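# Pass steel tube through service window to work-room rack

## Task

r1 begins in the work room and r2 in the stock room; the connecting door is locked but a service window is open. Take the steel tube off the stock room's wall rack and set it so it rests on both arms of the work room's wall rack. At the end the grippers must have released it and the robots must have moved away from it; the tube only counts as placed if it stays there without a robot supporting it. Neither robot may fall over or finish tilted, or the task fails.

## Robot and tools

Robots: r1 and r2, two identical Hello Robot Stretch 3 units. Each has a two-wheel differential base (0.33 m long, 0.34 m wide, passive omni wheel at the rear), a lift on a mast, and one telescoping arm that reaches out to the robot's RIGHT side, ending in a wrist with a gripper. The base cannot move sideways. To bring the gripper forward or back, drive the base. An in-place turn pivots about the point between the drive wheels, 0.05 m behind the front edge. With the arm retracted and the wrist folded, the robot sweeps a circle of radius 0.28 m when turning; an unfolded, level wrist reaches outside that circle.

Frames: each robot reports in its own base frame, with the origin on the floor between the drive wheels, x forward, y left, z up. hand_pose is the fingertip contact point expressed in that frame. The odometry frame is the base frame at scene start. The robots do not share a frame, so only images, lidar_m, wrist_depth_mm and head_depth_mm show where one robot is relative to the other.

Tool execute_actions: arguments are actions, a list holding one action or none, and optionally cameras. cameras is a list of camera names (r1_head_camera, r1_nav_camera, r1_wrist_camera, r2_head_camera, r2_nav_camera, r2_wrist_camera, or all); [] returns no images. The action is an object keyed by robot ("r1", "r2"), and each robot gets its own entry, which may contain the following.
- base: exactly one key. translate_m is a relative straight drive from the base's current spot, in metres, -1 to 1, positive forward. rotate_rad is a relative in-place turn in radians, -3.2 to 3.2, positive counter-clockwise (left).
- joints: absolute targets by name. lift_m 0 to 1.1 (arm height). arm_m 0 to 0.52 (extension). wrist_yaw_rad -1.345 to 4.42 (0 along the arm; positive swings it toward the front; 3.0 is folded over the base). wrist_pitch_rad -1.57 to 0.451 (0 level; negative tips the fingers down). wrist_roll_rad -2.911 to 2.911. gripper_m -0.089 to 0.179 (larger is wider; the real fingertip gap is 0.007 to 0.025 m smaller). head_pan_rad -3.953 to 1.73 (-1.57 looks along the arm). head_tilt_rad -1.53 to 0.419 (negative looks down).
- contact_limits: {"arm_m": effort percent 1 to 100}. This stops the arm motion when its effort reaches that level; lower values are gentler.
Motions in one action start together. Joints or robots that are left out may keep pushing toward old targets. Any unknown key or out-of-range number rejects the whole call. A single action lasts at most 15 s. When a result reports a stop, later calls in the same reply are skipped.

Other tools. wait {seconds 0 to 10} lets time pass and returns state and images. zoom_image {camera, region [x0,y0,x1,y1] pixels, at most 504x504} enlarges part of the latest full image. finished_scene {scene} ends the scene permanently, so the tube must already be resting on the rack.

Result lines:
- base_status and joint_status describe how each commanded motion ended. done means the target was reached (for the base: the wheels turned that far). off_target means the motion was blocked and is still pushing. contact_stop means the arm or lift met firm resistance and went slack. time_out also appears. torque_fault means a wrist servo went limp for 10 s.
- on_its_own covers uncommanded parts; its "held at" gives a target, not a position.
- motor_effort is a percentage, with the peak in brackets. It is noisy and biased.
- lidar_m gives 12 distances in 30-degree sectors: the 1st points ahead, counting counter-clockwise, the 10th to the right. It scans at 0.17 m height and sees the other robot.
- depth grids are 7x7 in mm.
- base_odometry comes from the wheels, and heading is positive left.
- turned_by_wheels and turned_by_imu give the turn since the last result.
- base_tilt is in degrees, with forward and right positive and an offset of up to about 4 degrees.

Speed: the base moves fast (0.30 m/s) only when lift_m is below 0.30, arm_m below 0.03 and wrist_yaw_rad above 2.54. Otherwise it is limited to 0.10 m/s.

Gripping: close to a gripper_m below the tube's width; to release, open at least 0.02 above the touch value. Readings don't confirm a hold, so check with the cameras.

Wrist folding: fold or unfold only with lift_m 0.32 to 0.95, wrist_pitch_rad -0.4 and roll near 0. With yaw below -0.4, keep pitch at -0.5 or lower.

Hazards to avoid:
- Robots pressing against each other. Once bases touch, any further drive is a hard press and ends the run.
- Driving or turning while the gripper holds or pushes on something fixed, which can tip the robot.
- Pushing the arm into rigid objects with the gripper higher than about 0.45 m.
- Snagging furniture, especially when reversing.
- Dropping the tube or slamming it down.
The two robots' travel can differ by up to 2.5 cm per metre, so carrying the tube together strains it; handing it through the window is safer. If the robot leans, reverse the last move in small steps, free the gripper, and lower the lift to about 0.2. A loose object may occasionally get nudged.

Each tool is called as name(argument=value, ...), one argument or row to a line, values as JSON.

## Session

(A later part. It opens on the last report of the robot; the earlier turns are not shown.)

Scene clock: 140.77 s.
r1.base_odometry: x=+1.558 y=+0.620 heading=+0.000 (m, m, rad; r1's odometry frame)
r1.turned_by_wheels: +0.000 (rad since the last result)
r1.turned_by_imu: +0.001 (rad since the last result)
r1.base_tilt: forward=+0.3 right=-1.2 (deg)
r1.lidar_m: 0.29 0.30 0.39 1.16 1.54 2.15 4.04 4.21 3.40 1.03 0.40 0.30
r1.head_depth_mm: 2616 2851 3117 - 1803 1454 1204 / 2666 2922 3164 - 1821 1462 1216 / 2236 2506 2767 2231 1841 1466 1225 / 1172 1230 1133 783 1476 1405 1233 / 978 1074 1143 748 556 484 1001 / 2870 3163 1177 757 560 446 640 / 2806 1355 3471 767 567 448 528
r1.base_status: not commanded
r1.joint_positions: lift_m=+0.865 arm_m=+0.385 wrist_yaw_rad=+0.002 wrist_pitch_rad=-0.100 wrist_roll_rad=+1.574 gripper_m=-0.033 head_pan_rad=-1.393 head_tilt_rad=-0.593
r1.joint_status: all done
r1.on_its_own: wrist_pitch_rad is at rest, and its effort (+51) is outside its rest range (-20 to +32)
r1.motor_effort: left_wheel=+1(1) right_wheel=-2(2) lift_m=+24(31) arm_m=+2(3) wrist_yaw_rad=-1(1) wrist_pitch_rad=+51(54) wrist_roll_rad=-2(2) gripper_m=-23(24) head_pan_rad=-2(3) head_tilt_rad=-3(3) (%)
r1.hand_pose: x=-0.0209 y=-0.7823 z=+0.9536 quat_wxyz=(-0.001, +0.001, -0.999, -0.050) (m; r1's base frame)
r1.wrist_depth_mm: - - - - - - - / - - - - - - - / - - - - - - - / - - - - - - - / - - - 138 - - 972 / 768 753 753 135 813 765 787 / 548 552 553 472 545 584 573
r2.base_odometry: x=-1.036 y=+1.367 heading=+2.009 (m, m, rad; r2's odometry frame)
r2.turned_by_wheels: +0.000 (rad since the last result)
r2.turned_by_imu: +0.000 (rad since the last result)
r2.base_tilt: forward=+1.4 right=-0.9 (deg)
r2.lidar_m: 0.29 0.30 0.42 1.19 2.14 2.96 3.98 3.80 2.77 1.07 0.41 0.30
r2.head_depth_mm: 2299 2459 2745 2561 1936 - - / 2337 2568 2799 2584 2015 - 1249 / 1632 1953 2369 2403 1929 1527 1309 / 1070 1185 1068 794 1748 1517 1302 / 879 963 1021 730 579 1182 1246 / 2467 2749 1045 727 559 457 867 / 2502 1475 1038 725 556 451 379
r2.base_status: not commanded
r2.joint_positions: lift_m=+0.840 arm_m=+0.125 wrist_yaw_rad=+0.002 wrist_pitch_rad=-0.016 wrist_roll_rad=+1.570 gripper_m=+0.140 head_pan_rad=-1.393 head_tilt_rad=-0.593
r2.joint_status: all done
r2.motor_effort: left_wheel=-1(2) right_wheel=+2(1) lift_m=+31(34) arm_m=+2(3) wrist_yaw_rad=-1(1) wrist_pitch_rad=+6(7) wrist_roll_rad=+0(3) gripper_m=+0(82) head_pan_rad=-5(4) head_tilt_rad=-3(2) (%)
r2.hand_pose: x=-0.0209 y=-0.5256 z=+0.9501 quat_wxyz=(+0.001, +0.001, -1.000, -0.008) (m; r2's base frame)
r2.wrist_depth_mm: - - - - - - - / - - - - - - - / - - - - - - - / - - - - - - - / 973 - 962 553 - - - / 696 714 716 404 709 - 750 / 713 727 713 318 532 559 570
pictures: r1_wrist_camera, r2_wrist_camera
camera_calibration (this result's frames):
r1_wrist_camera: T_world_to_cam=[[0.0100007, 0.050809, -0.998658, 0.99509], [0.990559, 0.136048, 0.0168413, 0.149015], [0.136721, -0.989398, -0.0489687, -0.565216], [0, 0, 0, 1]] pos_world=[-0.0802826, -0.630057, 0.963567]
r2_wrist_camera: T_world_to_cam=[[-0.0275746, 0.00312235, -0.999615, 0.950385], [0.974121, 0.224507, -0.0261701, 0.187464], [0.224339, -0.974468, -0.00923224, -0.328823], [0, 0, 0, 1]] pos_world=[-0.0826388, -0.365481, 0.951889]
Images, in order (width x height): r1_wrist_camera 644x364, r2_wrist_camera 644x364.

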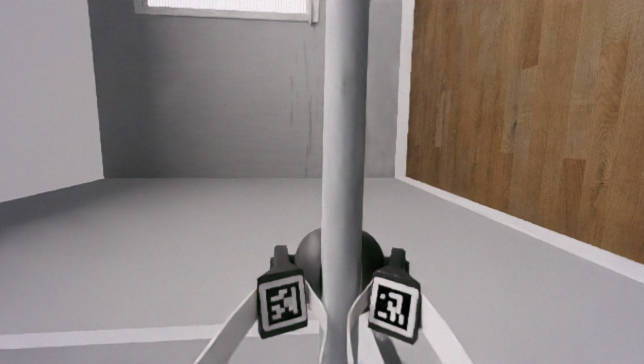

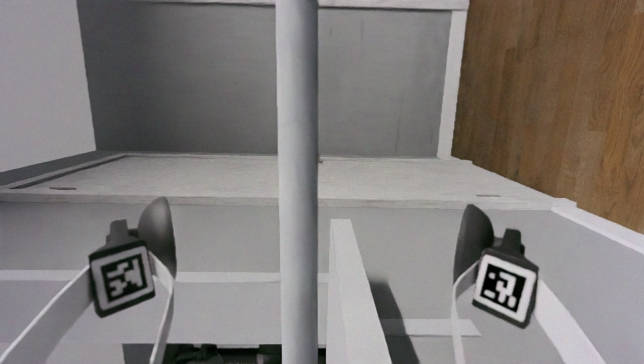

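Balanced.

execute_actions(
  actions=[
    {"r1":{"base":{"translate_m":-1},"joints":{"head_pan_rad":-2.8,"head_tilt_rad":-0.4}},"r2":{"joints":{"arm_m":0}}},
  ],
  cameras=["r1_nav_camera"],
)

execute_actions(
  actions=[
    {"r1":{"base":{"translate_m":-1},"joints":{"arm_m":0}}},
  ],
  cameras=[],
)

execute_actions(
  actions=[
    {"r1":{"base":{"translate_m":-0.9}}},
  ],
  cameras=["r1_nav_camera"],
)

Scene clock: 152.43 s.
r1.base_odometry: x=+0.558 y=+0.619 heading=+0.000 (m, m, rad; r1's odometry frame)
r1.turned_by_wheels: +0.000 (rad since the last result)
r1.turned_by_imu: +0.008 (rad since the last result)
r1.base_tilt: forward=+0.3 right=-1.2 (deg)
r1.lidar_m: 1.29 1.33 1.55 1.51 1.58 2.21 3.04 3.17 3.39 3.28 1.78 1.33
r1.head_depth_mm: 2444 2576 2740 2880 2317 1715 1367 / 2545 2700 2837 3029 2311 1729 1377 / 2638 2783 2951 3144 2364 1739 1385 / 2754 2931 3090 3352 2372 1755 1396 / 2834 3002 3287 3441 2403 1783 1402 / 2914 3219 3413 3590 2437 1782 1411 / 3133 3406 3630 3732 2465 1802 1418
r1.base_status: done
r1.joint_positions: lift_m=+0.865 arm_m=+0.385 wrist_yaw_rad=+0.001 wrist_pitch_rad=-0.100 wrist_roll_rad=+1.574 gripper_m=-0.033 head_pan_rad=-2.793 head_tilt_rad=-0.409
r1.joint_status: all done
r1.on_its_own: wrist_pitch_rad is at rest, and its effort (+51) is outside its rest range (-20 to +32)
r1.motor_effort: left_wheel=+1(3) right_wheel=-1(8) lift_m=+24(24) arm_m=+3(3) wrist_yaw_rad=-1(1) wrist_pitch_rad=+51(51) wrist_roll_rad=-2(2) gripper_m=-24(24) head_pan_rad=-3(37) head_tilt_rad=+5(23) (%)
r1.hand_pose: x=-0.0212 y=-0.7823 z=+0.9536 quat_wxyz=(-0.001, +0.000, -0.999, -0.050) (m; r1's base frame)
r1.wrist_depth_mm: - - - - - - - / - - - - - - - / - - - - - - - / - - - - - - - / - - - 138 - - - / - - - 134 - - - / - - - - - - -
r2.base_odometry: x=-1.036 y=+1.367 heading=+2.009 (m, m, rad; r2's odometry frame)
r2.turned_by_wheels: +0.000 (rad since the last result)
r2.turned_by_imu: +0.000 (rad since the last result)
r2.base_tilt: forward=+1.3 right=-0.9 (deg)
r2.lidar_m: 0.29 0.30 0.42 1.19 2.14 2.96 4.01 3.79 2.76 1.07 0.41 0.30
r2.head_depth_mm: 2290 2511 2753 2562 1928 1582 1345 / 2352 2547 2793 2564 1871 1654 - / 1637 1957 2371 2424 1929 1557 1405 / 1072 1184 1069 804 1725 1522 1310 / 879 963 1019 729 579 1189 1246 / 2494 2756 1044 729 558 457 870 / 2618 2857 1042 723 557 451 378
r2.base_status: not commanded
r2.joint_positions: lift_m=+0.840 arm_m=+0.000 wrist_yaw_rad=+0.001 wrist_pitch_rad=-0.016 wrist_roll_rad=+1.570 gripper_m=+0.140 head_pan_rad=-1.393 head_tilt_rad=-0.593
r2.joint_status: all done
r2.motor_effort: left_wheel=-1(1) right_wheel=+1(1) lift_m=+31(31) arm_m=-2(3) wrist_yaw_rad=-1(1) wrist_pitch_rad=+6(6) wrist_roll_rad=+0(0) gripper_m=+0(0) head_pan_rad=-4(5) head_tilt_rad=-2(3) (%)
r2.hand_pose: x=-0.0211 y=-0.4010 z=+0.9501 quat_wxyz=(+0.001, +0.000, -1.000, -0.008) (m; r2's base frame)
r2.wrist_depth_mm: - - - - - - - / - - - - - - - / - - - - - - - / - - - - - - - / 959 - 970 908 993 - - / 805 856 847 812 711 - 739 / - - - - 531 559 579
pictures: r1_nav_camera (sideways: a quarter turn counterclockwise sets it upright)
camera_calibration (this result's frames):
r1_nav_camera: T_world_to_cam=[[-0.373441, -0.155019, 0.91461, -1.14287], [-0.383722, 0.923449, -0.00015947, 0.0516841], [-0.844571, -0.351016, -0.404337, 0.489982], [0, 0, 0, 1]] pos_world=[0.00686111, -0.0529028, 1.24341]
Images, in order (width x height): r1_nav_camera 672x504.

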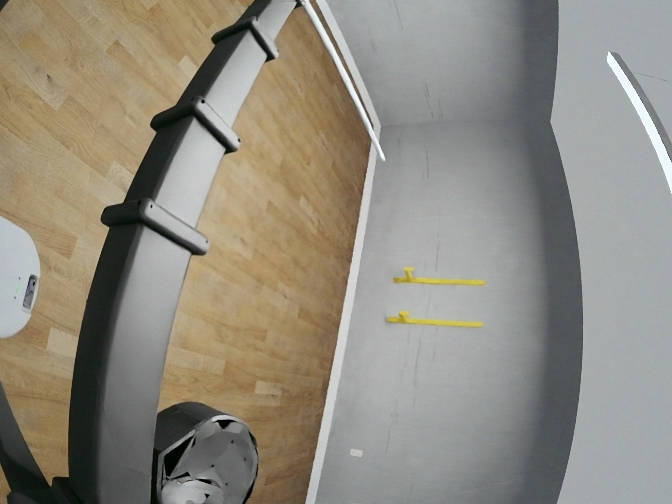

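Scene clock: 163.43 s.
r1.base_odometry: x=-0.442 y=+0.619 heading=+0.001 (m, m, rad; r1's odometry frame)
r1.turned_by_wheels: +0.000 (rad since the last result)
r1.turned_by_imu: +0.004 (rad since the last result)
r1.base_tilt: forward=+0.2 right=-1.2 (deg)
r1.lidar_m: 2.29 2.12 1.59 1.54 1.61 2.10 2.04 2.13 2.98 3.24 3.16 2.36
r1.head_depth_mm: 1644 1735 1847 1966 2098 1716 1371 / 1694 1807 1927 2058 2174 1748 1378 / 1764 1874 2016 2130 2223 1747 1386 / 1823 1944 2120 2276 2359 1762 1391 / 1906 2052 2208 2356 2401 1781 1402 / 1987 2131 2319 2513 2309 1780 1420 / 2100 2235 2457 2627 2453 1746 1422
r1.base_status: done
r1.joint_positions: lift_m=+0.865 arm_m=+0.001 wrist_yaw_rad=+0.001 wrist_pitch_rad=-0.101 wrist_roll_rad=+1.574 gripper_m=-0.033 head_pan_rad=-2.793 head_tilt_rad=-0.408
r1.joint_status: all done
r1.on_its_own: wrist_pitch_rad is at rest, and its effort (+52) is outside its rest range (-20 to +32)
r1.motor_effort: left_wheel=+1(2) right_wheel=-1(7) lift_m=+24(24) arm_m=-2(6) wrist_yaw_rad=-1(1) wrist_pitch_rad=+52(52) wrist_roll_rad=-2(2) gripper_m=-24(24) head_pan_rad=-3(3) head_tilt_rad=+5(4) (%)
r1.hand_pose: x=-0.0212 y=-0.3984 z=+0.9533 quat_wxyz=(-0.001, +0.000, -0.999, -0.051) (m; r1's base frame)
r1.wrist_depth_mm: - - - - - - - / - - - - - - - / - - - - - - - / - - - 140 - - - / - - - 140 - - - / - - - 135 - - - / - - - - - - -
r2.base_odometry: x=-1.036 y=+1.367 heading=+2.009 (m, m, rad; r2's odometry frame)
r2.turned_by_wheels: +0.000 (rad since the last result)
r2.turned_by_imu: +0.000 (rad since the last result)
r2.base_tilt: forward=+1.4 right=-0.9 (deg)
r2.lidar_m: 0.29 0.30 0.42 1.19 2.14 2.96 4.01 3.80 2.76 1.07 0.41 0.30
r2.head_depth_mm: 2300 2492 2709 2555 1953 1572 1353 / 2345 2545 2821 2571 1891 1661 - / 1643 1957 2391 2387 1944 1567 1410 / 1072 1191 1070 803 1738 1514 1311 / 877 965 1017 728 582 1189 1237 / 2495 2767 1041 728 558 458 868 / 2624 2891 1040 727 557 451 379
r2.base_status: not commanded
r2.joint_positions: lift_m=+0.840 arm_m=+0.000 wrist_yaw_rad=+0.001 wrist_pitch_rad=-0.016 wrist_roll_rad=+1.570 gripper_m=+0.140 head_pan_rad=-1.393 head_tilt_rad=-0.593
r2.joint_status: not commanded
r2.motor_effort: left_wheel=-1(2) right_wheel=+1(1) lift_m=+31(31) arm_m=-2(2) wrist_yaw_rad=+0(1) wrist_pitch_rad=+6(6) wrist_roll_rad=+0(0) gripper_m=+0(1) head_pan_rad=-5(4) head_tilt_rad=-2(2) (%)
r2.hand_pose: x=-0.0211 y=-0.4010 z=+0.9501 quat_wxyz=(+0.001, +0.000, -1.000, -0.008) (m; r2's base frame)
r2.wrist_depth_mm: - - - - - - - / - - - - - - - / - - - - - - - / - - - - - - - / 935 - 972 925 - - - / 826 844 844 813 707 - 744 / - - - - 533 565 572
pictures: none
No camera images: the call's "cameras" was empty. Leave "cameras" out to get every camera's image.

Scene clock: 173.43 s.
r1.base_odometry: x=-1.342 y=+0.618 heading=+0.001 (m, m, rad; r1's odometry frame)
r1.turned_by_wheels: +0.000 (rad since the last result)
r1.turned_by_imu: +0.003 (rad since the last result)
r1.base_tilt: forward=+0.3 right=-1.3 (deg)
r1.lidar_m: 3.20 2.15 1.61 1.57 1.56 1.17 1.14 1.19 1.67 3.21 3.36 3.29
r1.head_depth_mm: 901 958 1014 1090 1171 1269 1322 / 938 994 1063 1134 1230 1339 1380 / 972 1038 1111 1191 1282 1410 1386 / 1013 1080 1165 1257 1360 1498 1402 / 1056 1123 1213 1299 1396 1584 1403 / 1105 1183 1277 1395 1497 1657 1413 / 1149 1246 1338 1468 1614 1715 1422
r1.base_status: done
r1.joint_positions: lift_m=+0.865 arm_m=+0.001 wrist_yaw_rad=+0.000 wrist_pitch_rad=-0.101 wrist_roll_rad=+1.574 gripper_m=-0.033 head_pan_rad=-2.793 head_tilt_rad=-0.408
r1.joint_status: not commanded
r1.on_its_own: wrist_pitch_rad is at rest, and its effort (+52) is outside its rest range (-20 to +32)
r1.motor_effort: left_wheel=+1(2) right_wheel=-1(6) lift_m=+24(24) arm_m=-3(2) wrist_yaw_rad=+0(0) wrist_pitch_rad=+52(52) wrist_roll_rad=-2(2) gripper_m=-23(23) head_pan_rad=-3(3) head_tilt_rad=+4(3) (%)
r1.hand_pose: x=-0.0212 y=-0.3984 z=+0.9533 quat_wxyz=(-0.001, +0.000, -0.999, -0.051) (m; r1's base frame)
r1.wrist_depth_mm: - - - - - - - / - - - - - - - / - - - - - - - / - - - 139 - - - / - - - 138 - - - / - - - 134 - - - / - - - - - - -
r2.base_odometry: x=-1.036 y=+1.367 heading=+2.009 (m, m, rad; r2's odometry frame)
r2.turned_by_wheels: +0.000 (rad since the last result)
r2.turned_by_imu: +0.000 (rad since the last result)
r2.base_tilt: forward=+1.4 right=-0.9 (deg)
r2.lidar_m: 0.29 0.30 0.42 1.19 2.14 2.96 4.00 3.81 2.76 1.07 0.41 0.30
r2.head_depth_mm: 2313 2471 2711 2556 1938 1584 1345 / 2348 2565 2815 2556 1871 1664 - / 1638 1943 2390 2427 1941 1558 1405 / 1069 1195 1065 802 1744 1521 1305 / 877 960 1021 729 577 1190 1250 / 2498 2743 1044 729 559 457 868 / 2628 2905 1037 724 556 451 378
r2.base_status: not commanded
r2.joint_positions: lift_m=+0.840 arm_m=+0.000 wrist_yaw_rad=+0.001 wrist_pitch_rad=-0.016 wrist_roll_rad=+1.570 gripper_m=+0.140 head_pan_rad=-1.393 head_tilt_rad=-0.593
r2.joint_status: not commanded
r2.motor_effort: left_wheel=-1(1) right_wheel=+1(1) lift_m=+32(31) arm_m=-3(1) wrist_yaw_rad=-1(1) wrist_pitch_rad=+6(6) wrist_roll_rad=+0(0) gripper_m=+1(0) head_pan_rad=-4(4) head_tilt_rad=-1(2) (%)
r2.hand_pose: x=-0.0211 y=-0.4010 z=+0.9501 quat_wxyz=(+0.001, +0.000, -1.000, -0.008) (m; r2's base frame)
r2.wrist_depth_mm: - - - - - - - / - - - - - - - / - - - - - - - / - - - - - - - / 952 - 1000 906 968 - - / 796 842 848 844 714 - 741 / - - - - 535 568 596
pictures: r1_nav_camera (sideways: a quarter turn counterclockwise sets it upright)
camera_calibration (this result's frames):
r1_nav_camera: T_world_to_cam=[[-0.37334, -0.154955, 0.914662, -1.14294], [-0.383664, 0.923473, -0.000153675, 0.0516762], [-0.844642, -0.35098, -0.40422, 0.489829], [0, 0, 0, 1]] pos_world=[0.00685067, -0.0529054, 1.24341]
Images, in order (width x height): r1_nav_camera 672x504.

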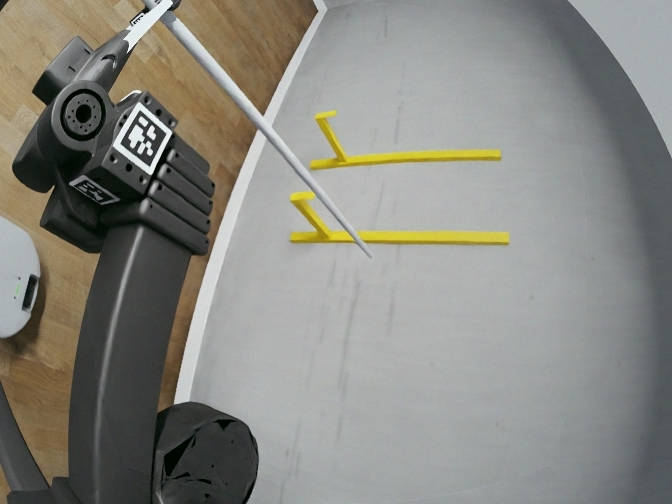

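execute_actions(
  actions=[
    {"r1":{"base":{"rotate_rad":-1.78},"joints":{"head_pan_rad":-1.57,"head_tilt_rad":-0.6}}},
  ],
  cameras=[],
)

execute_actions(
  actions=[
    {"r1":{"base":{"translate_m":0.8},"joints":{"lift_m":0.7}}},
  ],
  cameras=[],
)

execute_actions(
  actions=[
    {"r1":{"base":{"rotate_rad":0.18},"joints":{"arm_m":0.2}}},
  ],
  cameras=["r1_nav_camera","r1_wrist_camera"],
)

Scene clock: 177.47 s.
r1.base_odometry: x=-1.342 y=+0.618 heading=-1.779 (m, m, rad; r1's odometry frame)
r1.turned_by_wheels: -1.780 (rad since the last result)
r1.turned_by_imu: -1.760 (rad since the last result)
r1.base_tilt: forward=+0.3 right=-1.3 (deg)
r1.lidar_m: 2.69 3.23 3.55 3.19 2.76 1.73 1.57 1.58 1.25 1.13 1.14 1.38
r1.head_depth_mm: 987 1085 1212 1360 1494 1461 - / 964 1062 1183 1327 1465 1455 - / 948 1043 1152 1294 1416 1509 - / 929 1020 1132 1261 1372 1481 1226 / 915 998 1107 1235 1343 1483 1243 / 899 981 1081 1204 1307 1466 1243 / 882 962 1057 1174 1275 1449 1256
r1.base_status: done
r1.joint_positions: lift_m=+0.865 arm_m=+0.001 wrist_yaw_rad=-0.004 wrist_pitch_rad=-0.101 wrist_roll_rad=+1.574 gripper_m=-0.033 head_pan_rad=-1.577 head_tilt_rad=-0.593
r1.joint_status: all done
r1.on_its_own: wrist_pitch_rad is at rest, and its effort (+52) is outside its rest range (-20 to +32)
r1.motor_effort: left_wheel=+2(7) right_wheel=-2(8) lift_m=+24(24) arm_m=-3(3) wrist_yaw_rad=+2(2) wrist_pitch_rad=+52(52) wrist_roll_rad=-2(2) gripper_m=-24(23) head_pan_rad=+3(36) head_tilt_rad=-3(19) (%)
r1.hand_pose: x=-0.0223 y=-0.3984 z=+0.9533 quat_wxyz=(-0.001, -0.002, -0.999, -0.051) (m; r1's base frame)
r1.wrist_depth_mm: 832 919 901 920 931 995 - / 843 859 852 904 930 992 906 / 832 849 912 864 940 896 953 / 822 852 883 870 884 927 938 / 803 826 867 137 923 957 964 / 832 826 854 135 969 901 916 / 806 829 853 876 875 920 936
r2.base_odometry: x=-1.036 y=+1.367 heading=+2.009 (m, m, rad; r2's odometry frame)
r2.turned_by_wheels: +0.000 (rad since the last result)
r2.turned_by_imu: +0.000 (rad since the last result)
r2.base_tilt: forward=+1.3 right=-0.9 (deg)
r2.lidar_m: 0.29 0.30 0.42 1.19 2.14 2.96 4.01 3.78 2.77 1.08 0.41 0.30
r2.head_depth_mm: 2286 2479 2767 2546 1967 1575 1347 / 2332 2570 2795 2547 1880 1653 - / 1647 1973 2391 2417 1942 1551 1404 / 1074 1194 1066 804 1745 1531 1306 / 877 966 1021 732 580 1187 1244 / 2495 2729 1041 728 559 456 865 / 2624 2939 1039 724 556 452 379
r2.base_status: not commanded
r2.joint_positions: lift_m=+0.840 arm_m=+0.000 wrist_yaw_rad=+0.001 wrist_pitch_rad=-0.016 wrist_roll_rad=+1.570 gripper_m=+0.140 head_pan_rad=-1.393 head_tilt_rad=-0.593
r2.joint_status: not commanded
r2.motor_effort: left_wheel=-2(1) right_wheel=+1(1) lift_m=+32(31) arm_m=-3(2) wrist_yaw_rad=+0(1) wrist_pitch_rad=+6(6) wrist_roll_rad=+1(0) gripper_m=+1(1) head_pan_rad=-5(5) head_tilt_rad=-2(3) (%)
r2.hand_pose: x=-0.0211 y=-0.4010 z=+0.9501 quat_wxyz=(+0.001, +0.000, -1.000, -0.008) (m; r2's base frame)
r2.wrist_depth_mm: - - - - - - - / - - - - - - - / - - - - - - - / - - - - - - - / 954 - 988 914 - - - / 826 833 865 843 710 - 748 / - - - - 530 576 565
pictures: none
No camera images: the call's "cameras" was empty. Leave "cameras" out to get every camera's image.

Scene clock: 186.97 s.
r1.base_odometry: x=-1.507 y=-0.164 heading=-1.779 (m, m, rad; r1's odometry frame)
r1.turned_by_wheels: +0.000 (rad since the last result)
r1.turned_by_imu: +0.003 (rad since the last result)
r1.base_tilt: forward=+0.3 right=-1.2 (deg)
r1.lidar_m: 2.36 2.43 2.97 3.33 3.36 2.60 2.36 1.75 1.10 0.99 1.00 1.22
r1.head_depth_mm: 860 950 1053 1194 1372 1447 1209 / 844 925 1032 1158 1317 1454 1213 / 830 907 1006 1129 1264 1427 1237 / 805 881 975 1089 1246 1408 1230 / 800 873 962 1075 1212 1372 1242 / 785 855 941 1047 1188 1326 1216 / 771 842 921 1015 1098 1310 1221
r1.base_status: done
r1.joint_positions: lift_m=+0.700 arm_m=+0.001 wrist_yaw_rad=+0.000 wrist_pitch_rad=-0.102 wrist_roll_rad=+1.574 gripper_m=-0.033 head_pan_rad=-1.577 head_tilt_rad=-0.593
r1.joint_status: all done
r1.on_its_own: wrist_pitch_rad is at rest, and its effort (+52) is outside its rest range (-20 to +32)
r1.motor_effort: left_wheel=+2(5) right_wheel=-3(2) lift_m=+21(20) arm_m=-2(2) wrist_yaw_rad=+0(2) wrist_pitch_rad=+52(52) wrist_roll_rad=-2(2) gripper_m=-24(24) head_pan_rad=+3(3) head_tilt_rad=-4(4) (%)
r1.hand_pose: x=-0.0214 y=-0.3984 z=+0.7883 quat_wxyz=(-0.001, +0.000, -0.999, -0.051) (m; r1's base frame)
r1.wrist_depth_mm: 715 755 760 778 793 836 820 / 719 752 752 759 782 805 824 / 709 733 739 763 794 802 832 / 710 715 738 139 765 811 797 / 702 729 750 138 759 797 789 / 699 714 725 135 763 794 784 / 691 705 728 737 713 780 790
r2.base_odometry: x=-1.036 y=+1.367 heading=+2.009 (m, m, rad; r2's odometry frame)
r2.turned_by_wheels: +0.000 (rad since the last result)
r2.turned_by_imu: +0.000 (rad since the last result)
r2.base_tilt: forward=+1.4 right=-0.9 (deg)
r2.lidar_m: 0.29 0.30 0.42 1.19 2.14 2.95 4.00 3.77 2.76 1.08 0.41 0.30
r2.head_depth_mm: 2292 2502 2729 2567 1934 1572 1344 / 2330 2574 2811 2556 1889 1658 - / 1639 1937 2389 2413 1956 1570 1405 / 1073 1188 1065 805 1748 1522 1309 / 877 965 1015 729 579 1192 1240 / 2476 2757 1045 728 558 458 866 / 2618 2914 1042 724 558 452 379
r2.base_status: not commanded
r2.joint_positions: lift_m=+0.840 arm_m=+0.000 wrist_yaw_rad=+0.001 wrist_pitch_rad=-0.016 wrist_roll_rad=+1.570 gripper_m=+0.140 head_pan_rad=-1.393 head_tilt_rad=-0.593
r2.joint_status: not commanded
r2.motor_effort: left_wheel=-1(2) right_wheel=+1(1) lift_m=+31(32) arm_m=-2(2) wrist_yaw_rad=+0(0) wrist_pitch_rad=+6(6) wrist_roll_rad=+0(0) gripper_m=+0(1) head_pan_rad=-4(4) head_tilt_rad=-3(3) (%)
r2.hand_pose: x=-0.0211 y=-0.4010 z=+0.9501 quat_wxyz=(+0.001, +0.000, -1.000, -0.008) (m; r2's base frame)
r2.wrist_depth_mm: - - - - - - - / - - - - - - - / - - - - - - - / - - - - - - - / 928 - 958 920 961 - - / 806 837 789 831 736 - 737 / - - - - 539 557 576
pictures: none
No camera images: the call's "cameras" was empty. Leave "cameras" out to get every camera's image.

Scene clock: 189.67 s.
r1.base_odometry: x=-1.507 y=-0.164 heading=-1.599 (m, m, rad; r1's odometry frame)
r1.turned_by_wheels: +0.180 (rad since the last result)
r1.turned_by_imu: +0.179 (rad since the last result)
r1.base_tilt: forward=+0.2 right=-1.2 (deg)
r1.lidar_m: 2.42 2.51 3.46 3.33 3.33 2.45 2.35 1.40 1.03 0.99 1.04 1.42
r1.head_depth_mm: 802 879 969 1091 1222 1379 - / 789 863 956 1073 1171 - 1163 / 798 875 969 1089 1215 - 1191 / 799 873 968 1085 1214 1384 1227 / 799 878 968 1091 1212 1404 1240 / 796 864 956 1071 1168 1403 1245 / 788 876 973 1085 1208 1407 1249
r1.base_status: done
r1.joint_positions: lift_m=+0.700 arm_m=+0.200 wrist_yaw_rad=-0.001 wrist_pitch_rad=-0.102 wrist_roll_rad=+1.574 gripper_m=-0.033 head_pan_rad=-1.577 head_tilt_rad=-0.593
r1.joint_status: all done
r1.on_its_own: wrist_pitch_rad is at rest, and its effort (+52) is outside its rest range (-20 to +32)
r1.motor_effort: left_wheel=-2(6) right_wheel=+1(7) lift_m=+21(21) arm_m=+3(4) wrist_yaw_rad=+1(3) wrist_pitch_rad=+52(52) wrist_roll_rad=-2(2) gripper_m=-24(24) head_pan_rad=+3(3) head_tilt_rad=-4(4) (%)
r1.hand_pose: x=-0.0215 y=-0.5971 z=+0.7883 quat_wxyz=(-0.001, +0.000, -0.999, -0.051) (m; r1's base frame)
r1.wrist_depth_mm: 488 503 516 517 215 249 563 / 469 486 525 503 526 553 575 / 499 521 535 531 557 570 584 / 520 521 541 548 569 592 598 / 527 533 544 139 578 600 623 / 532 539 546 135 592 607 625 / 524 533 557 552 583 623 633
r2.base_odometry: x=-1.036 y=+1.367 heading=+2.009 (m, m, rad; r2's odometry frame)
r2.turned_by_wheels: +0.000 (rad since the last result)
r2.turned_by_imu: +0.000 (rad since the last result)
r2.base_tilt: forward=+1.3 right=-0.9 (deg)
r2.lidar_m: 0.29 0.30 0.42 1.19 2.13 2.96 4.01 3.80 2.76 1.07 0.41 0.30
r2.head_depth_mm: 2286 2490 2757 2571 1955 1568 1347 / 2320 2535 2867 2523 1886 1657 - / 1642 1959 2375 2412 1934 1564 1411 / 1074 1191 1068 806 1740 1518 1312 / 877 959 1022 730 581 1182 1240 / 2490 2748 1042 727 559 457 868 / 2652 2941 1042 725 559 452 379
r2.base_status: not commanded
r2.joint_positions: lift_m=+0.840 arm_m=+0.000 wrist_yaw_rad=+0.001 wrist_pitch_rad=-0.016 wrist_roll_rad=+1.570 gripper_m=+0.140 head_pan_rad=-1.393 head_tilt_rad=-0.593
r2.joint_status: not commanded
r2.motor_effort: left_wheel=-1(1) right_wheel=+1(1) lift_m=+31(32) arm_m=-2(3) wrist_yaw_rad=+0(1) wrist_pitch_rad=+6(6) wrist_roll_rad=+0(0) gripper_m=+0(0) head_pan_rad=-5(5) head_tilt_rad=-3(4) (%)
r2.hand_pose: x=-0.0211 y=-0.4010 z=+0.9501 quat_wxyz=(+0.001, +0.000, -1.000, -0.008) (m; r2's base frame)
r2.wrist_depth_mm: - - - - - - - / - - - - - - - / - - - - - - - / - - - - - - - / 965 - - 896 - - 1000 / 845 866 834 826 703 - 719 / - - - - 543 561 574
pictures: r1_nav_camera (sideways: a quarter turn counterclockwise sets it upright), r1_wrist_camera
camera_calibration (this result's frames):
r1_nav_camera: T_world_to_cam=[[0.0146093, -0.564722, 0.825152, -1.02857], [-0.999237, -0.0381415, -0.008412, 0.0661816], [0.036223, -0.824399, -0.564849, 0.693461], [0, 0, 0, 1]] pos_world=[0.0560385, -0.0066422, 1.24098]
r1_wrist_camera: T_world_to_cam=[[0.0101263, 0.0530611, -0.99854, 0.82181], [0.990893, 0.133553, 0.0171456, 0.125505], [0.134268, -0.98962, -0.0512255, -0.388426], [0, 0, 0, 1]] pos_world=[-0.0805311, -0.444763, 0.798561]
Images, in order (width x height): r1_nav_camera 672x504, r1_wrist_camera 644x364.

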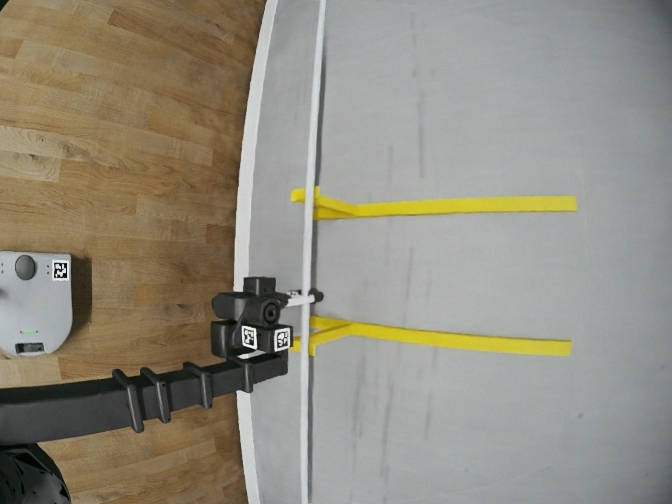

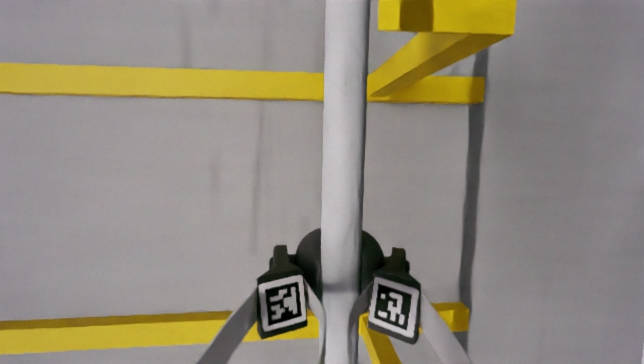

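execute_actions(
  actions=[
    {"r1":{"base":{"translate_m":0.05},"joints":{"lift_m":0.73}}},
  ],
  cameras=[],
)

execute_actions(
  actions=[
    {"r1":{"joints":{"arm_m":0.43}}},
  ],
  cameras=[],
)

execute_actions(
  actions=[
    {"r1":{"joints":{"lift_m":0.64}}},
  ],
  cameras=["r1_nav_camera","r1_wrist_camera"],
)

Scene clock: 192.60 s.
r1.base_odometry: x=-1.509 y=-0.214 heading=-1.599 (m, m, rad; r1's odometry frame)
r1.turned_by_wheels: +0.000 (rad since the last result)
r1.turned_by_imu: +0.001 (rad since the last result)
r1.base_tilt: forward=+0.3 right=-1.2 (deg)
r1.lidar_m: 2.37 2.46 3.40 3.33 3.40 2.50 2.41 1.41 1.03 0.99 1.04 1.42
r1.head_depth_mm: 798 878 973 1093 1192 1382 - / 788 865 957 1077 1159 - 1192 / 800 876 976 1087 1197 - 1195 / 801 874 971 1089 1218 1401 1230 / 799 878 969 1071 1176 1403 1240 / 788 862 974 1085 1214 1402 1249 / 800 878 969 1089 1242 1402 1252
r1.base_status: done
r1.joint_positions: lift_m=+0.730 arm_m=+0.200 wrist_yaw_rad=+0.001 wrist_pitch_rad=-0.102 wrist_roll_rad=+1.574 gripper_m=-0.033 head_pan_rad=-1.577 head_tilt_rad=-0.593
r1.joint_status: all done
r1.on_its_own: wrist_pitch_rad is at rest, and its effort (+52) is outside its rest range (-20 to +32)
r1.motor_effort: left_wheel=-1(3) right_wheel=+2(7) lift_m=+24(24) arm_m=+3(4) wrist_yaw_rad=+0(1) wrist_pitch_rad=+52(53) wrist_roll_rad=-2(2) gripper_m=-24(23) head_pan_rad=+2(3) head_tilt_rad=-3(3) (%)
r1.hand_pose: x=-0.0212 y=-0.5971 z=+0.8180 quat_wxyz=(-0.001, +0.000, -0.999, -0.051) (m; r1's base frame)
r1.wrist_depth_mm: 482 494 501 498 502 563 565 / 490 508 522 502 543 547 577 / 504 515 530 533 569 570 592 / 517 532 530 136 565 579 605 / 520 528 540 138 592 601 611 / 526 544 546 135 583 614 622 / 544 559 572 584 584 610 644
r2.base_odometry: x=-1.036 y=+1.367 heading=+2.009 (m, m, rad; r2's odometry frame)
r2.turned_by_wheels: +0.000 (rad since the last result)
r2.turned_by_imu: +0.000 (rad since the last result)
r2.base_tilt: forward=+1.3 right=-1.0 (deg)
r2.lidar_m: 0.29 0.30 0.42 1.20 2.14 2.96 4.00 3.78 2.76 1.08 0.41 0.30
r2.head_depth_mm: 2285 2470 2776 2552 1944 1560 1348 / 2349 2571 2819 2537 1875 1648 - / 1636 1943 2399 2384 1930 1566 1408 / 1078 1185 1066 803 1736 1521 1313 / 882 966 1019 731 580 1189 1251 / 2470 2804 1042 728 558 457 872 / 2636 2879 1047 727 558 451 379
r2.base_status: not commanded
r2.joint_positions: lift_m=+0.840 arm_m=+0.000 wrist_yaw_rad=+0.001 wrist_pitch_rad=-0.016 wrist_roll_rad=+1.570 gripper_m=+0.140 head_pan_rad=-1.393 head_tilt_rad=-0.593
r2.joint_status: not commanded
r2.motor_effort: left_wheel=-2(1) right_wheel=+1(1) lift_m=+31(31) arm_m=-2(2) wrist_yaw_rad=+0(1) wrist_pitch_rad=+6(6) wrist_roll_rad=+0(0) gripper_m=+1(1) head_pan_rad=-4(4) head_tilt_rad=-3(3) (%)
r2.hand_pose: x=-0.0211 y=-0.4010 z=+0.9501 quat_wxyz=(+0.001, +0.000, -1.000, -0.008) (m; r2's base frame)
r2.wrist_depth_mm: - - - - - - - / - - - - - - - / - - - - - - - / - - - - - - - / 939 - 973 928 - - - / 845 849 829 835 715 - 730 / - - - - 527 559 579
pictures: none
No camera images: the call's "cameras" was empty. Leave "cameras" out to get every camera's image.

Scene clock: 195.53 s.
r1.base_odometry: x=-1.509 y=-0.214 heading=-1.599 (m, m, rad; r1's odometry frame)
r1.turned_by_wheels: +0.000 (rad since the last result)
r1.turned_by_imu: +0.001 (rad since the last result)
r1.base_tilt: forward=+0.4 right=-1.2 (deg)
r1.lidar_m: 2.37 2.46 3.41 3.34 3.39 2.50 2.41 1.41 1.03 1.00 1.04 1.42
r1.head_depth_mm: 797 878 975 1075 1219 1379 - / 788 863 959 1054 1168 1387 1221 / 801 876 972 1057 1295 1396 1221 / 796 879 970 1072 1261 1398 1225 / 798 876 969 1069 1222 1407 1235 / 788 863 973 1086 1234 1408 1243 / 800 875 968 1070 1236 1407 1255
r1.base_status: not commanded
r1.joint_positions: lift_m=+0.730 arm_m=+0.430 wrist_yaw_rad=+0.000 wrist_pitch_rad=-0.102 wrist_roll_rad=+1.574 gripper_m=-0.033 head_pan_rad=-1.577 head_tilt_rad=-0.593
r1.joint_status: all done
r1.on_its_own: wrist_pitch_rad is at rest, and its effort (+52) is outside its rest range (-20 to +32)
r1.motor_effort: left_wheel=-1(2) right_wheel=+1(1) lift_m=+24(24) arm_m=+3(4) wrist_yaw_rad=+0(0) wrist_pitch_rad=+52(52) wrist_roll_rad=-2(2) gripper_m=-24(24) head_pan_rad=+3(2) head_tilt_rad=-2(4) (%)
r1.hand_pose: x=-0.0214 y=-0.8271 z=+0.8180 quat_wxyz=(-0.001, +0.000, -0.999, -0.051) (m; r1's base frame)
r1.wrist_depth_mm: 284 290 298 283 315 325 325 / 291 300 306 311 317 324 341 / 298 305 308 310 327 334 345 / 302 309 314 138 335 342 356 / 307 311 322 138 341 350 359 / 314 317 323 135 350 354 370 / 316 326 334 341 358 364 380
r2.base_odometry: x=-1.036 y=+1.367 heading=+2.009 (m, m, rad; r2's odometry frame)
r2.turned_by_wheels: +0.000 (rad since the last result)
r2.turned_by_imu: +0.000 (rad since the last result)
r2.base_tilt: forward=+1.4 right=-0.9 (deg)
r2.lidar_m: 0.29 0.30 0.42 1.19 2.14 2.97 4.00 3.79 2.76 1.08 0.41 0.30
r2.head_depth_mm: 2310 2499 2762 2550 1946 1574 1348 / 2327 2558 2815 2570 1861 1657 - / 1640 1950 2382 2410 1926 1565 1403 / 1073 1196 1068 802 1735 1524 1311 / 882 964 1013 731 579 1186 1249 / 2463 2745 1042 728 558 458 870 / 2629 2859 1044 726 556 451 379
r2.base_status: not commanded
r2.joint_positions: lift_m=+0.840 arm_m=+0.000 wrist_yaw_rad=+0.001 wrist_pitch_rad=-0.016 wrist_roll_rad=+1.570 gripper_m=+0.140 head_pan_rad=-1.393 head_tilt_rad=-0.593
r2.joint_status: not commanded
r2.motor_effort: left_wheel=-2(1) right_wheel=+1(1) lift_m=+31(32) arm_m=-3(3) wrist_yaw_rad=-1(1) wrist_pitch_rad=+6(6) wrist_roll_rad=+0(0) gripper_m=+0(1) head_pan_rad=-5(4) head_tilt_rad=-4(4) (%)
r2.hand_pose: x=-0.0211 y=-0.4010 z=+0.9501 quat_wxyz=(+0.001, +0.000, -1.000, -0.008) (m; r2's base frame)
r2.wrist_depth_mm: - - - - - - - / - - - - - - - / - - - - - - - / - - - - - - - / 949 - 956 915 - - - / 823 835 824 829 723 - 737 / - - - - 542 562 578
pictures: none
No camera images: the call's "cameras" was empty. Leave "cameras" out to get every camera's image.

Scene clock: 197.20 s.
r1.base_odometry: x=-1.509 y=-0.214 heading=-1.599 (m, m, rad; r1's odometry frame)
r1.turned_by_wheels: +0.000 (rad since the last result)
r1.turned_by_imu: +0.000 (rad since the last result)
r1.base_tilt: forward=+0.3 right=-1.2 (deg)
r1.lidar_m: 2.37 2.47 3.39 3.34 3.40 2.49 2.41 1.40 1.03 0.99 1.03 1.42
r1.head_depth_mm: 795 877 973 1089 1217 1374 1233 / 791 863 956 1071 1157 1384 1189 / 798 876 973 1087 - 1385 1226 / 800 879 968 1090 1238 1399 1234 / 799 875 970 1071 1221 1402 1233 / 790 864 972 1083 1236 1402 1243 / 799 879 967 1083 1229 1409 1253
r1.base_status: not commanded
r1.joint_positions: lift_m=+0.640 arm_m=+0.430 wrist_yaw_rad=+0.000 wrist_pitch_rad=-0.102 wrist_roll_rad=+1.574 gripper_m=-0.033 head_pan_rad=-1.577 head_tilt_rad=-0.593
r1.joint_status: all done
r1.on_its_own: wrist_pitch_rad is at rest, and its effort (+52) is outside its rest range (-20 to +32)
r1.motor_effort: left_wheel=-2(2) right_wheel=+1(1) lift_m=+21(20) arm_m=+3(3) wrist_yaw_rad=+0(0) wrist_pitch_rad=+52(52) wrist_roll_rad=-2(2) gripper_m=-23(24) head_pan_rad=+3(2) head_tilt_rad=-3(3) (%)
r1.hand_pose: x=-0.0214 y=-0.8271 z=+0.7282 quat_wxyz=(-0.001, +0.000, -0.999, -0.051) (m; r1's base frame)
r1.wrist_depth_mm: 285 291 301 284 314 320 330 / 293 296 305 306 320 328 337 / 294 301 308 312 327 336 339 / 300 310 316 138 334 341 351 / 305 315 319 138 340 350 362 / 314 319 330 135 348 357 366 / 316 327 338 342 352 367 373
r2.base_odometry: x=-1.036 y=+1.367 heading=+2.009 (m, m, rad; r2's odometry frame)
r2.turned_by_wheels: +0.000 (rad since the last result)
r2.turned_by_imu: +0.000 (rad since the last result)
r2.base_tilt: forward=+1.3 right=-0.9 (deg)
r2.lidar_m: 0.29 0.30 0.42 1.19 2.14 2.96 3.99 3.80 2.77 1.07 0.41 0.30
r2.head_depth_mm: 2288 2477 2783 2570 1947 1574 1348 / 2295 2550 2830 2542 1893 1660 - / 1639 1941 2396 2398 1944 1561 1407 / 1072 1197 1065 801 1739 1522 1316 / 877 962 1026 730 580 1192 1244 / 2482 2727 1045 725 559 458 870 / 2614 2873 1042 724 557 451 379
r2.base_status: not commanded
r2.joint_positions: lift_m=+0.840 arm_m=+0.000 wrist_yaw_rad=+0.001 wrist_pitch_rad=-0.016 wrist_roll_rad=+1.570 gripper_m=+0.140 head_pan_rad=-1.393 head_tilt_rad=-0.593
r2.joint_status: not commanded
r2.motor_effort: left_wheel=-2(2) right_wheel=+1(1) lift_m=+32(32) arm_m=-2(3) wrist_yaw_rad=-1(1) wrist_pitch_rad=+7(6) wrist_roll_rad=+0(0) gripper_m=+1(0) head_pan_rad=-4(5) head_tilt_rad=-3(2) (%)
r2.hand_pose: x=-0.0211 y=-0.4010 z=+0.9501 quat_wxyz=(+0.001, +0.000, -1.000, -0.008) (m; r2's base frame)
r2.wrist_depth_mm: - - - - - - - / - - - - - - - / - - - - - - - / - - - - - - - / 924 - 993 904 - - - / 818 815 824 820 726 - 745 / - - - - 534 573 572
pictures: r1_nav_camera (sideways: a quarter turn counterclockwise sets it upright), r1_wrist_camera
camera_calibration (this result's frames):
r1_nav_camera: T_world_to_cam=[[0.0146093, -0.56473, 0.825147, -1.02856], [-0.999237, -0.0381414, -0.0084124, 0.0661821], [0.036223, -0.824394, -0.564856, 0.69347], [0, 0, 0, 1]] pos_world=[0.0560385, -0.00664164, 1.24098]
r1_wrist_camera: T_world_to_cam=[[0.0100865, 0.0532662, -0.998529, 0.774211], [0.990798, 0.134252, 0.0171701, 0.157632], [0.134969, -0.989515, -0.0514219, -0.618884], [0, 0, 0, 1]] pos_world=[-0.0804602, -0.674796, 0.738541]
Images, in order (width x height): r1_nav_camera 672x504, r1_wrist_camera 644x364.

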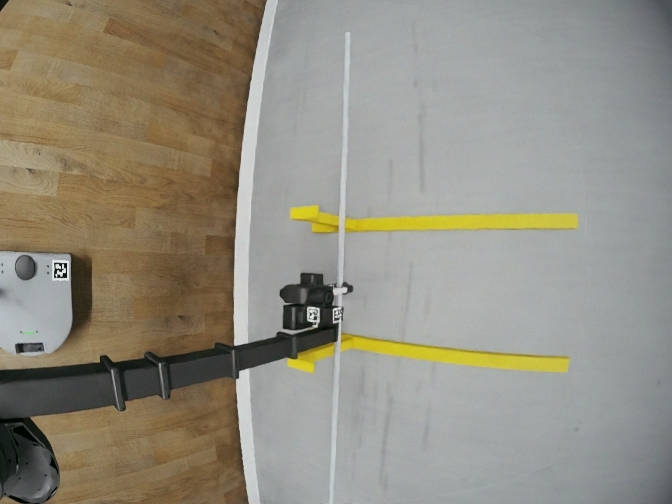

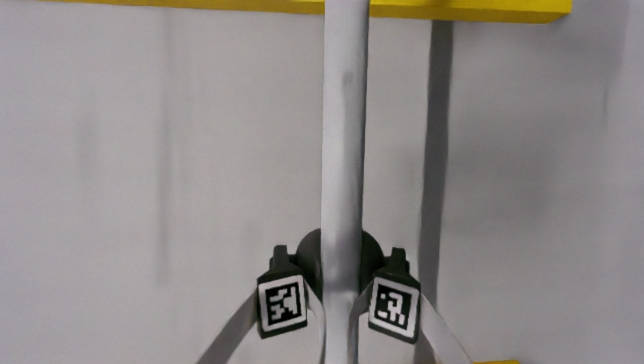

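execute_actions(
  actions=[
    {"r1":{"joints":{"lift_m":0.61}}},
  ],
  cameras=[],
)

Scene clock: 198.43 s.
r1.base_odometry: x=-1.509 y=-0.214 heading=-1.599 (m, m, rad; r1's odometry frame)
r1.turned_by_wheels: +0.000 (rad since the last result)
r1.turned_by_imu: +0.000 (rad since the last result)
r1.base_tilt: forward=+0.3 right=-1.2 (deg)
r1.lidar_m: 2.37 2.46 3.38 3.34 3.38 2.49 2.41 1.41 1.03 1.00 1.03 1.42
r1.head_depth_mm: 796 878 974 1093 1212 1383 1218 / 787 865 955 1073 1173 1396 1193 / 799 874 969 1091 1191 1407 1223 / 798 877 970 1093 1238 1397 1237 / 800 876 973 1074 1212 1406 1234 / 789 867 969 1086 1240 1402 1244 / 797 873 970 1089 1235 1404 1258
r1.base_status: not commanded
r1.joint_positions: lift_m=+0.610 arm_m=+0.430 wrist_yaw_rad=+0.000 wrist_pitch_rad=-0.097 wrist_roll_rad=+1.574 gripper_m=-0.033 head_pan_rad=-1.577 head_tilt_rad=-0.593
r1.joint_status: all done
r1.on_its_own: wrist_pitch_rad is at rest, and its effort (+49) is outside its rest range (-20 to +32)
r1.motor_effort: left_wheel=-2(2) right_wheel=+1(1) lift_m=+20(21) arm_m=+3(3) wrist_yaw_rad=+0(0) wrist_pitch_rad=+49(53) wrist_roll_rad=-2(2) gripper_m=-24(24) head_pan_rad=+2(3) head_tilt_rad=-4(4) (%)
r1.hand_pose: x=-0.0214 y=-0.8274 z=+0.6997 quat_wxyz=(-0.001, +0.000, -0.999, -0.049) (m; r1's base frame)
r1.wrist_depth_mm: 287 290 302 130 312 322 327 / 288 296 305 132 320 328 333 / 298 304 308 134 322 337 342 / 298 307 316 318 334 341 351 / 306 316 322 137 339 350 356 / 315 321 325 136 347 355 365 / 322 324 335 343 353 369 367
r2.base_odometry: x=-1.036 y=+1.367 heading=+2.009 (m, m, rad; r2's odometry frame)
r2.turned_by_wheels: +0.000 (rad since the last result)
r2.turned_by_imu: +0.000 (rad since the last result)
r2.base_tilt: forward=+1.4 right=-1.0 (deg)
r2.lidar_m: 0.29 0.30 0.42 1.19 2.14 2.96 4.00 3.79 2.77 1.08 0.41 0.30
r2.head_depth_mm: 2286 2476 2744 2534 1944 1567 1355 / 2354 2552 2786 2563 1863 1659 - / 1629 1949 2401 2420 1949 1573 1414 / 1074 1187 1064 803 1747 1520 1300 / 880 961 1019 730 579 1192 1243 / 2507 2768 1047 726 558 456 866 / 2639 2872 1047 727 556 451 379
r2.base_status: not commanded
r2.joint_positions: lift_m=+0.840 arm_m=+0.000 wrist_yaw_rad=+0.001 wrist_pitch_rad=-0.016 wrist_roll_rad=+1.570 gripper_m=+0.140 head_pan_rad=-1.393 head_tilt_rad=-0.593
r2.joint_status: not commanded
r2.motor_effort: left_wheel=-1(1) right_wheel=+1(1) lift_m=+32(31) arm_m=-2(2) wrist_yaw_rad=-1(0) wrist_pitch_rad=+7(6) wrist_roll_rad=+0(0) gripper_m=+1(0) head_pan_rad=-4(4) head_tilt_rad=-3(3) (%)
r2.hand_pose: x=-0.0211 y=-0.4010 z=+0.9501 quat_wxyz=(+0.001, +0.000, -1.000, -0.008) (m; r2's base frame)
r2.wrist_depth_mm: - - - - - - - / - - - - - - - / - - - - - - - / - - - - - - - / 983 - 969 894 - - - / 824 851 846 844 718 - 740 / - - - - 536 552 566
pictures: none
No camera images: the call's "cameras" was empty. Leave "cameras" out to get every camera's image.

execute_actions(
  actions=[
    {"r1":{"joints":{"lift_m":0.585,"gripper_m":0.1}}},
  ],
  cameras=[],
)

execute_actions(
  actions=[
    {"r1":{"joints":{"arm_m":0}}},
  ],
  cameras=["r1_nav_camera"],
)

finished_scene(
  scene=2,
)

Scene clock: 200.47 s.
r1.base_odometry: x=-1.509 y=-0.214 heading=-1.599 (m, m, rad; r1's odometry frame)
r1.turned_by_wheels: +0.000 (rad since the last result)
r1.turned_by_imu: +0.001 (rad since the last result)
r1.base_tilt: forward=+0.2 right=-1.3 (deg)
r1.lidar_m: 2.37 2.47 3.41 3.34 3.39 2.49 2.41 1.40 1.03 1.00 1.03 1.42
r1.head_depth_mm: 794 880 973 1090 1214 1380 1235 / 793 867 955 1069 1185 1385 1204 / 797 876 976 1089 1192 1405 1219 / 798 878 972 1086 1213 1403 1233 / 798 878 975 1075 1214 1413 1239 / 789 865 971 1087 1235 1410 1243 / 798 874 972 1085 1229 1409 1255
r1.base_status: not commanded
r1.joint_positions: lift_m=+0.585 arm_m=+0.430 wrist_yaw_rad=+0.000 wrist_pitch_rad=-0.025 wrist_roll_rad=+1.574 gripper_m=+0.100 head_pan_rad=-1.577 head_tilt_rad=-0.593
r1.joint_status: all done
r1.motor_effort: left_wheel=-2(1) right_wheel=+1(1) lift_m=+17(20) arm_m=+3(3) wrist_yaw_rad=+0(0) wrist_pitch_rad=+12(50) wrist_roll_rad=-2(2) gripper_m=+1(84) head_pan_rad=+3(3) head_tilt_rad=-4(4) (%)
r1.hand_pose: x=-0.0214 y=-0.8303 z=+0.6932 quat_wxyz=(-0.001, +0.000, -1.000, -0.013) (m; r1's base frame)
r1.wrist_depth_mm: 296 298 297 284 301 307 306 / 304 305 305 138 308 309 312 / 313 314 313 140 314 317 315 / 317 319 322 142 322 323 324 / 320 325 325 325 327 327 327 / 330 332 330 330 333 334 335 / 336 333 339 338 342 337 344
r2.base_odometry: x=-1.036 y=+1.367 heading=+2.009 (m, m, rad; r2's odometry frame)
r2.turned_by_wheels: +0.000 (rad since the last result)
r2.turned_by_imu: +0.000 (rad since the last result)
r2.base_tilt: forward=+1.3 right=-0.9 (deg)
r2.lidar_m: 0.29 0.30 0.42 1.19 2.14 2.96 4.02 3.82 2.76 1.07 0.41 0.30
r2.head_depth_mm: 2284 2465 2718 2542 1938 1562 1342 / 2348 2530 2811 2547 1883 1650 - / 1627 1959 2384 2411 1928 1570 1403 / 1074 1191 1068 803 1748 1514 1310 / 879 964 1022 732 579 1190 1237 / 2458 2777 1048 728 559 457 870 / 2630 2881 1046 726 557 451 379
r2.base_status: not commanded
r2.joint_positions: lift_m=+0.840 arm_m=+0.000 wrist_yaw_rad=+0.001 wrist_pitch_rad=-0.016 wrist_roll_rad=+1.570 gripper_m=+0.140 head_pan_rad=-1.393 head_tilt_rad=-0.593
r2.joint_status: not commanded
r2.motor_effort: left_wheel=-2(2) right_wheel=+1(1) lift_m=+32(31) arm_m=-2(2) wrist_yaw_rad=+0(1) wrist_pitch_rad=+6(6) wrist_roll_rad=+0(1) gripper_m=+0(0) head_pan_rad=-4(4) head_tilt_rad=-2(2) (%)
r2.hand_pose: x=-0.0211 y=-0.4010 z=+0.9501 quat_wxyz=(+0.001, +0.000, -1.000, -0.008) (m; r2's base frame)
r2.wrist_depth_mm: - - - - - - - / - - - - - - - / - - - - - - - / - - - - - - - / 951 - 979 918 994 - - / 798 839 841 823 716 - 738 / - - - - 531 560 581
pictures: none
No camera images: the call's "cameras" was empty. Leave "cameras" out to get every camera's image.

Scene clock: 204.80 s.
r1.base_odometry: x=-1.509 y=-0.214 heading=-1.599 (m, m, rad; r1's odometry frame)
r1.turned_by_wheels: +0.000 (rad since the last result)
r1.turned_by_imu: +0.001 (rad since the last result)
r1.base_tilt: forward=+0.3 right=-1.3 (deg)
r1.lidar_m: 2.37 2.46 3.39 3.33 3.41 2.49 2.41 1.41 1.03 0.99 1.03 1.42
r1.head_depth_mm: 796 877 973 1090 1218 1380 1210 / 788 866 959 1072 1249 1379 1220 / 800 878 972 1088 1238 1393 1220 / 798 881 974 1083 1248 1400 1236 / 799 874 967 1071 1218 1403 1235 / 789 865 968 1087 1235 1411 1246 / 796 877 971 1084 1241 1400 1250
r1.base_status: not commanded
r1.joint_positions: lift_m=+0.585 arm_m=+0.001 wrist_yaw_rad=+0.000 wrist_pitch_rad=-0.023 wrist_roll_rad=+1.574 gripper_m=+0.100 head_pan_rad=-1.577 head_tilt_rad=-0.593
r1.joint_status: all done
r1.motor_effort: left_wheel=-1(1) right_wheel=+1(1) lift_m=+17(17) arm_m=-2(3) wrist_yaw_rad=+0(0) wrist_pitch_rad=+12(12) wrist_roll_rad=-2(2) gripper_m=+1(1) head_pan_rad=+3(3) head_tilt_rad=-3(4) (%)
r1.hand_pose: x=-0.0214 y=-0.4016 z=+0.6935 quat_wxyz=(-0.001, +0.000, -1.000, -0.012) (m; r1's base frame)
r1.wrist_depth_mm: 699 685 702 420 693 692 702 / 703 712 704 700 731 727 718 / 719 745 739 726 734 726 714 / 733 745 735 725 738 748 732 / 747 742 760 747 762 781 740 / 800 772 785 757 783 787 764 / 785 772 798 591 804 787 795
r2.base_odometry: x=-1.036 y=+1.367 heading=+2.009 (m, m, rad; r2's odometry frame)
r2.turned_by_wheels: +0.000 (rad since the last result)
r2.turned_by_imu: +0.000 (rad since the last result)
r2.base_tilt: forward=+1.3 right=-0.9 (deg)
r2.lidar_m: 0.29 0.30 0.42 1.19 2.15 2.95 4.02 3.80 2.77 1.07 0.41 0.30
r2.head_depth_mm: 2286 2520 2736 2576 1956 1574 1339 / 2346 2579 2766 2582 1875 1645 - / 1636 1948 2360 2418 1958 1564 1408 / 1072 1188 1066 803 1749 1524 1309 / 877 964 1016 731 579 1179 1243 / 2491 2775 1045 728 559 458 870 / 2630 2909 1046 727 555 451 379
r2.base_status: not commanded
r2.joint_positions: lift_m=+0.840 arm_m=+0.000 wrist_yaw_rad=+0.001 wrist_pitch_rad=-0.016 wrist_roll_rad=+1.570 gripper_m=+0.140 head_pan_rad=-1.393 head_tilt_rad=-0.593
r2.joint_status: not commanded
r2.motor_effort: left_wheel=-1(2) right_wheel=+1(1) lift_m=+32(32) arm_m=-3(2) wrist_yaw_rad=-1(1) wrist_pitch_rad=+6(6) wrist_roll_rad=+0(0) gripper_m=+1(1) head_pan_rad=-5(5) head_tilt_rad=-3(4) (%)
r2.hand_pose: x=-0.0211 y=-0.4010 z=+0.9501 quat_wxyz=(+0.001, +0.000, -1.000, -0.008) (m; r2's base frame)
r2.wrist_depth_mm: - - - - - - - / - - - - - - - / - - - - - - - / - - - - - - - / 938 - 965 893 998 - - / 818 830 823 837 688 - 731 / - - - - 536 556 569
pictures: r1_nav_camera (sideways: a quarter turn counterclockwise sets it upright)
camera_calibration (this result's frames):
r1_nav_camera: T_world_to_cam=[[0.0146124, -0.564735, 0.825143, -1.02856], [-0.999237, -0.038147, -0.0084127, 0.0661825], [0.0362277, -0.82439, -0.564862, 0.693478], [0, 0, 0, 1]] pos_world=[0.0560386, -0.00664095, 1.24098]
Images, in order (width x height): r1_nav_camera 672x504.

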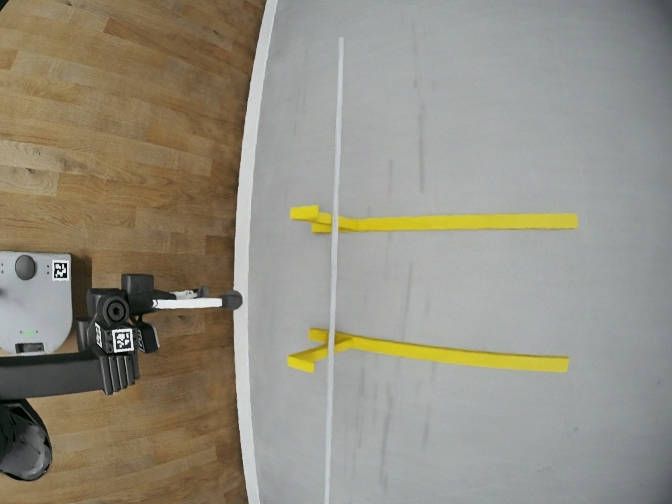

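The scene is finished: the task was done.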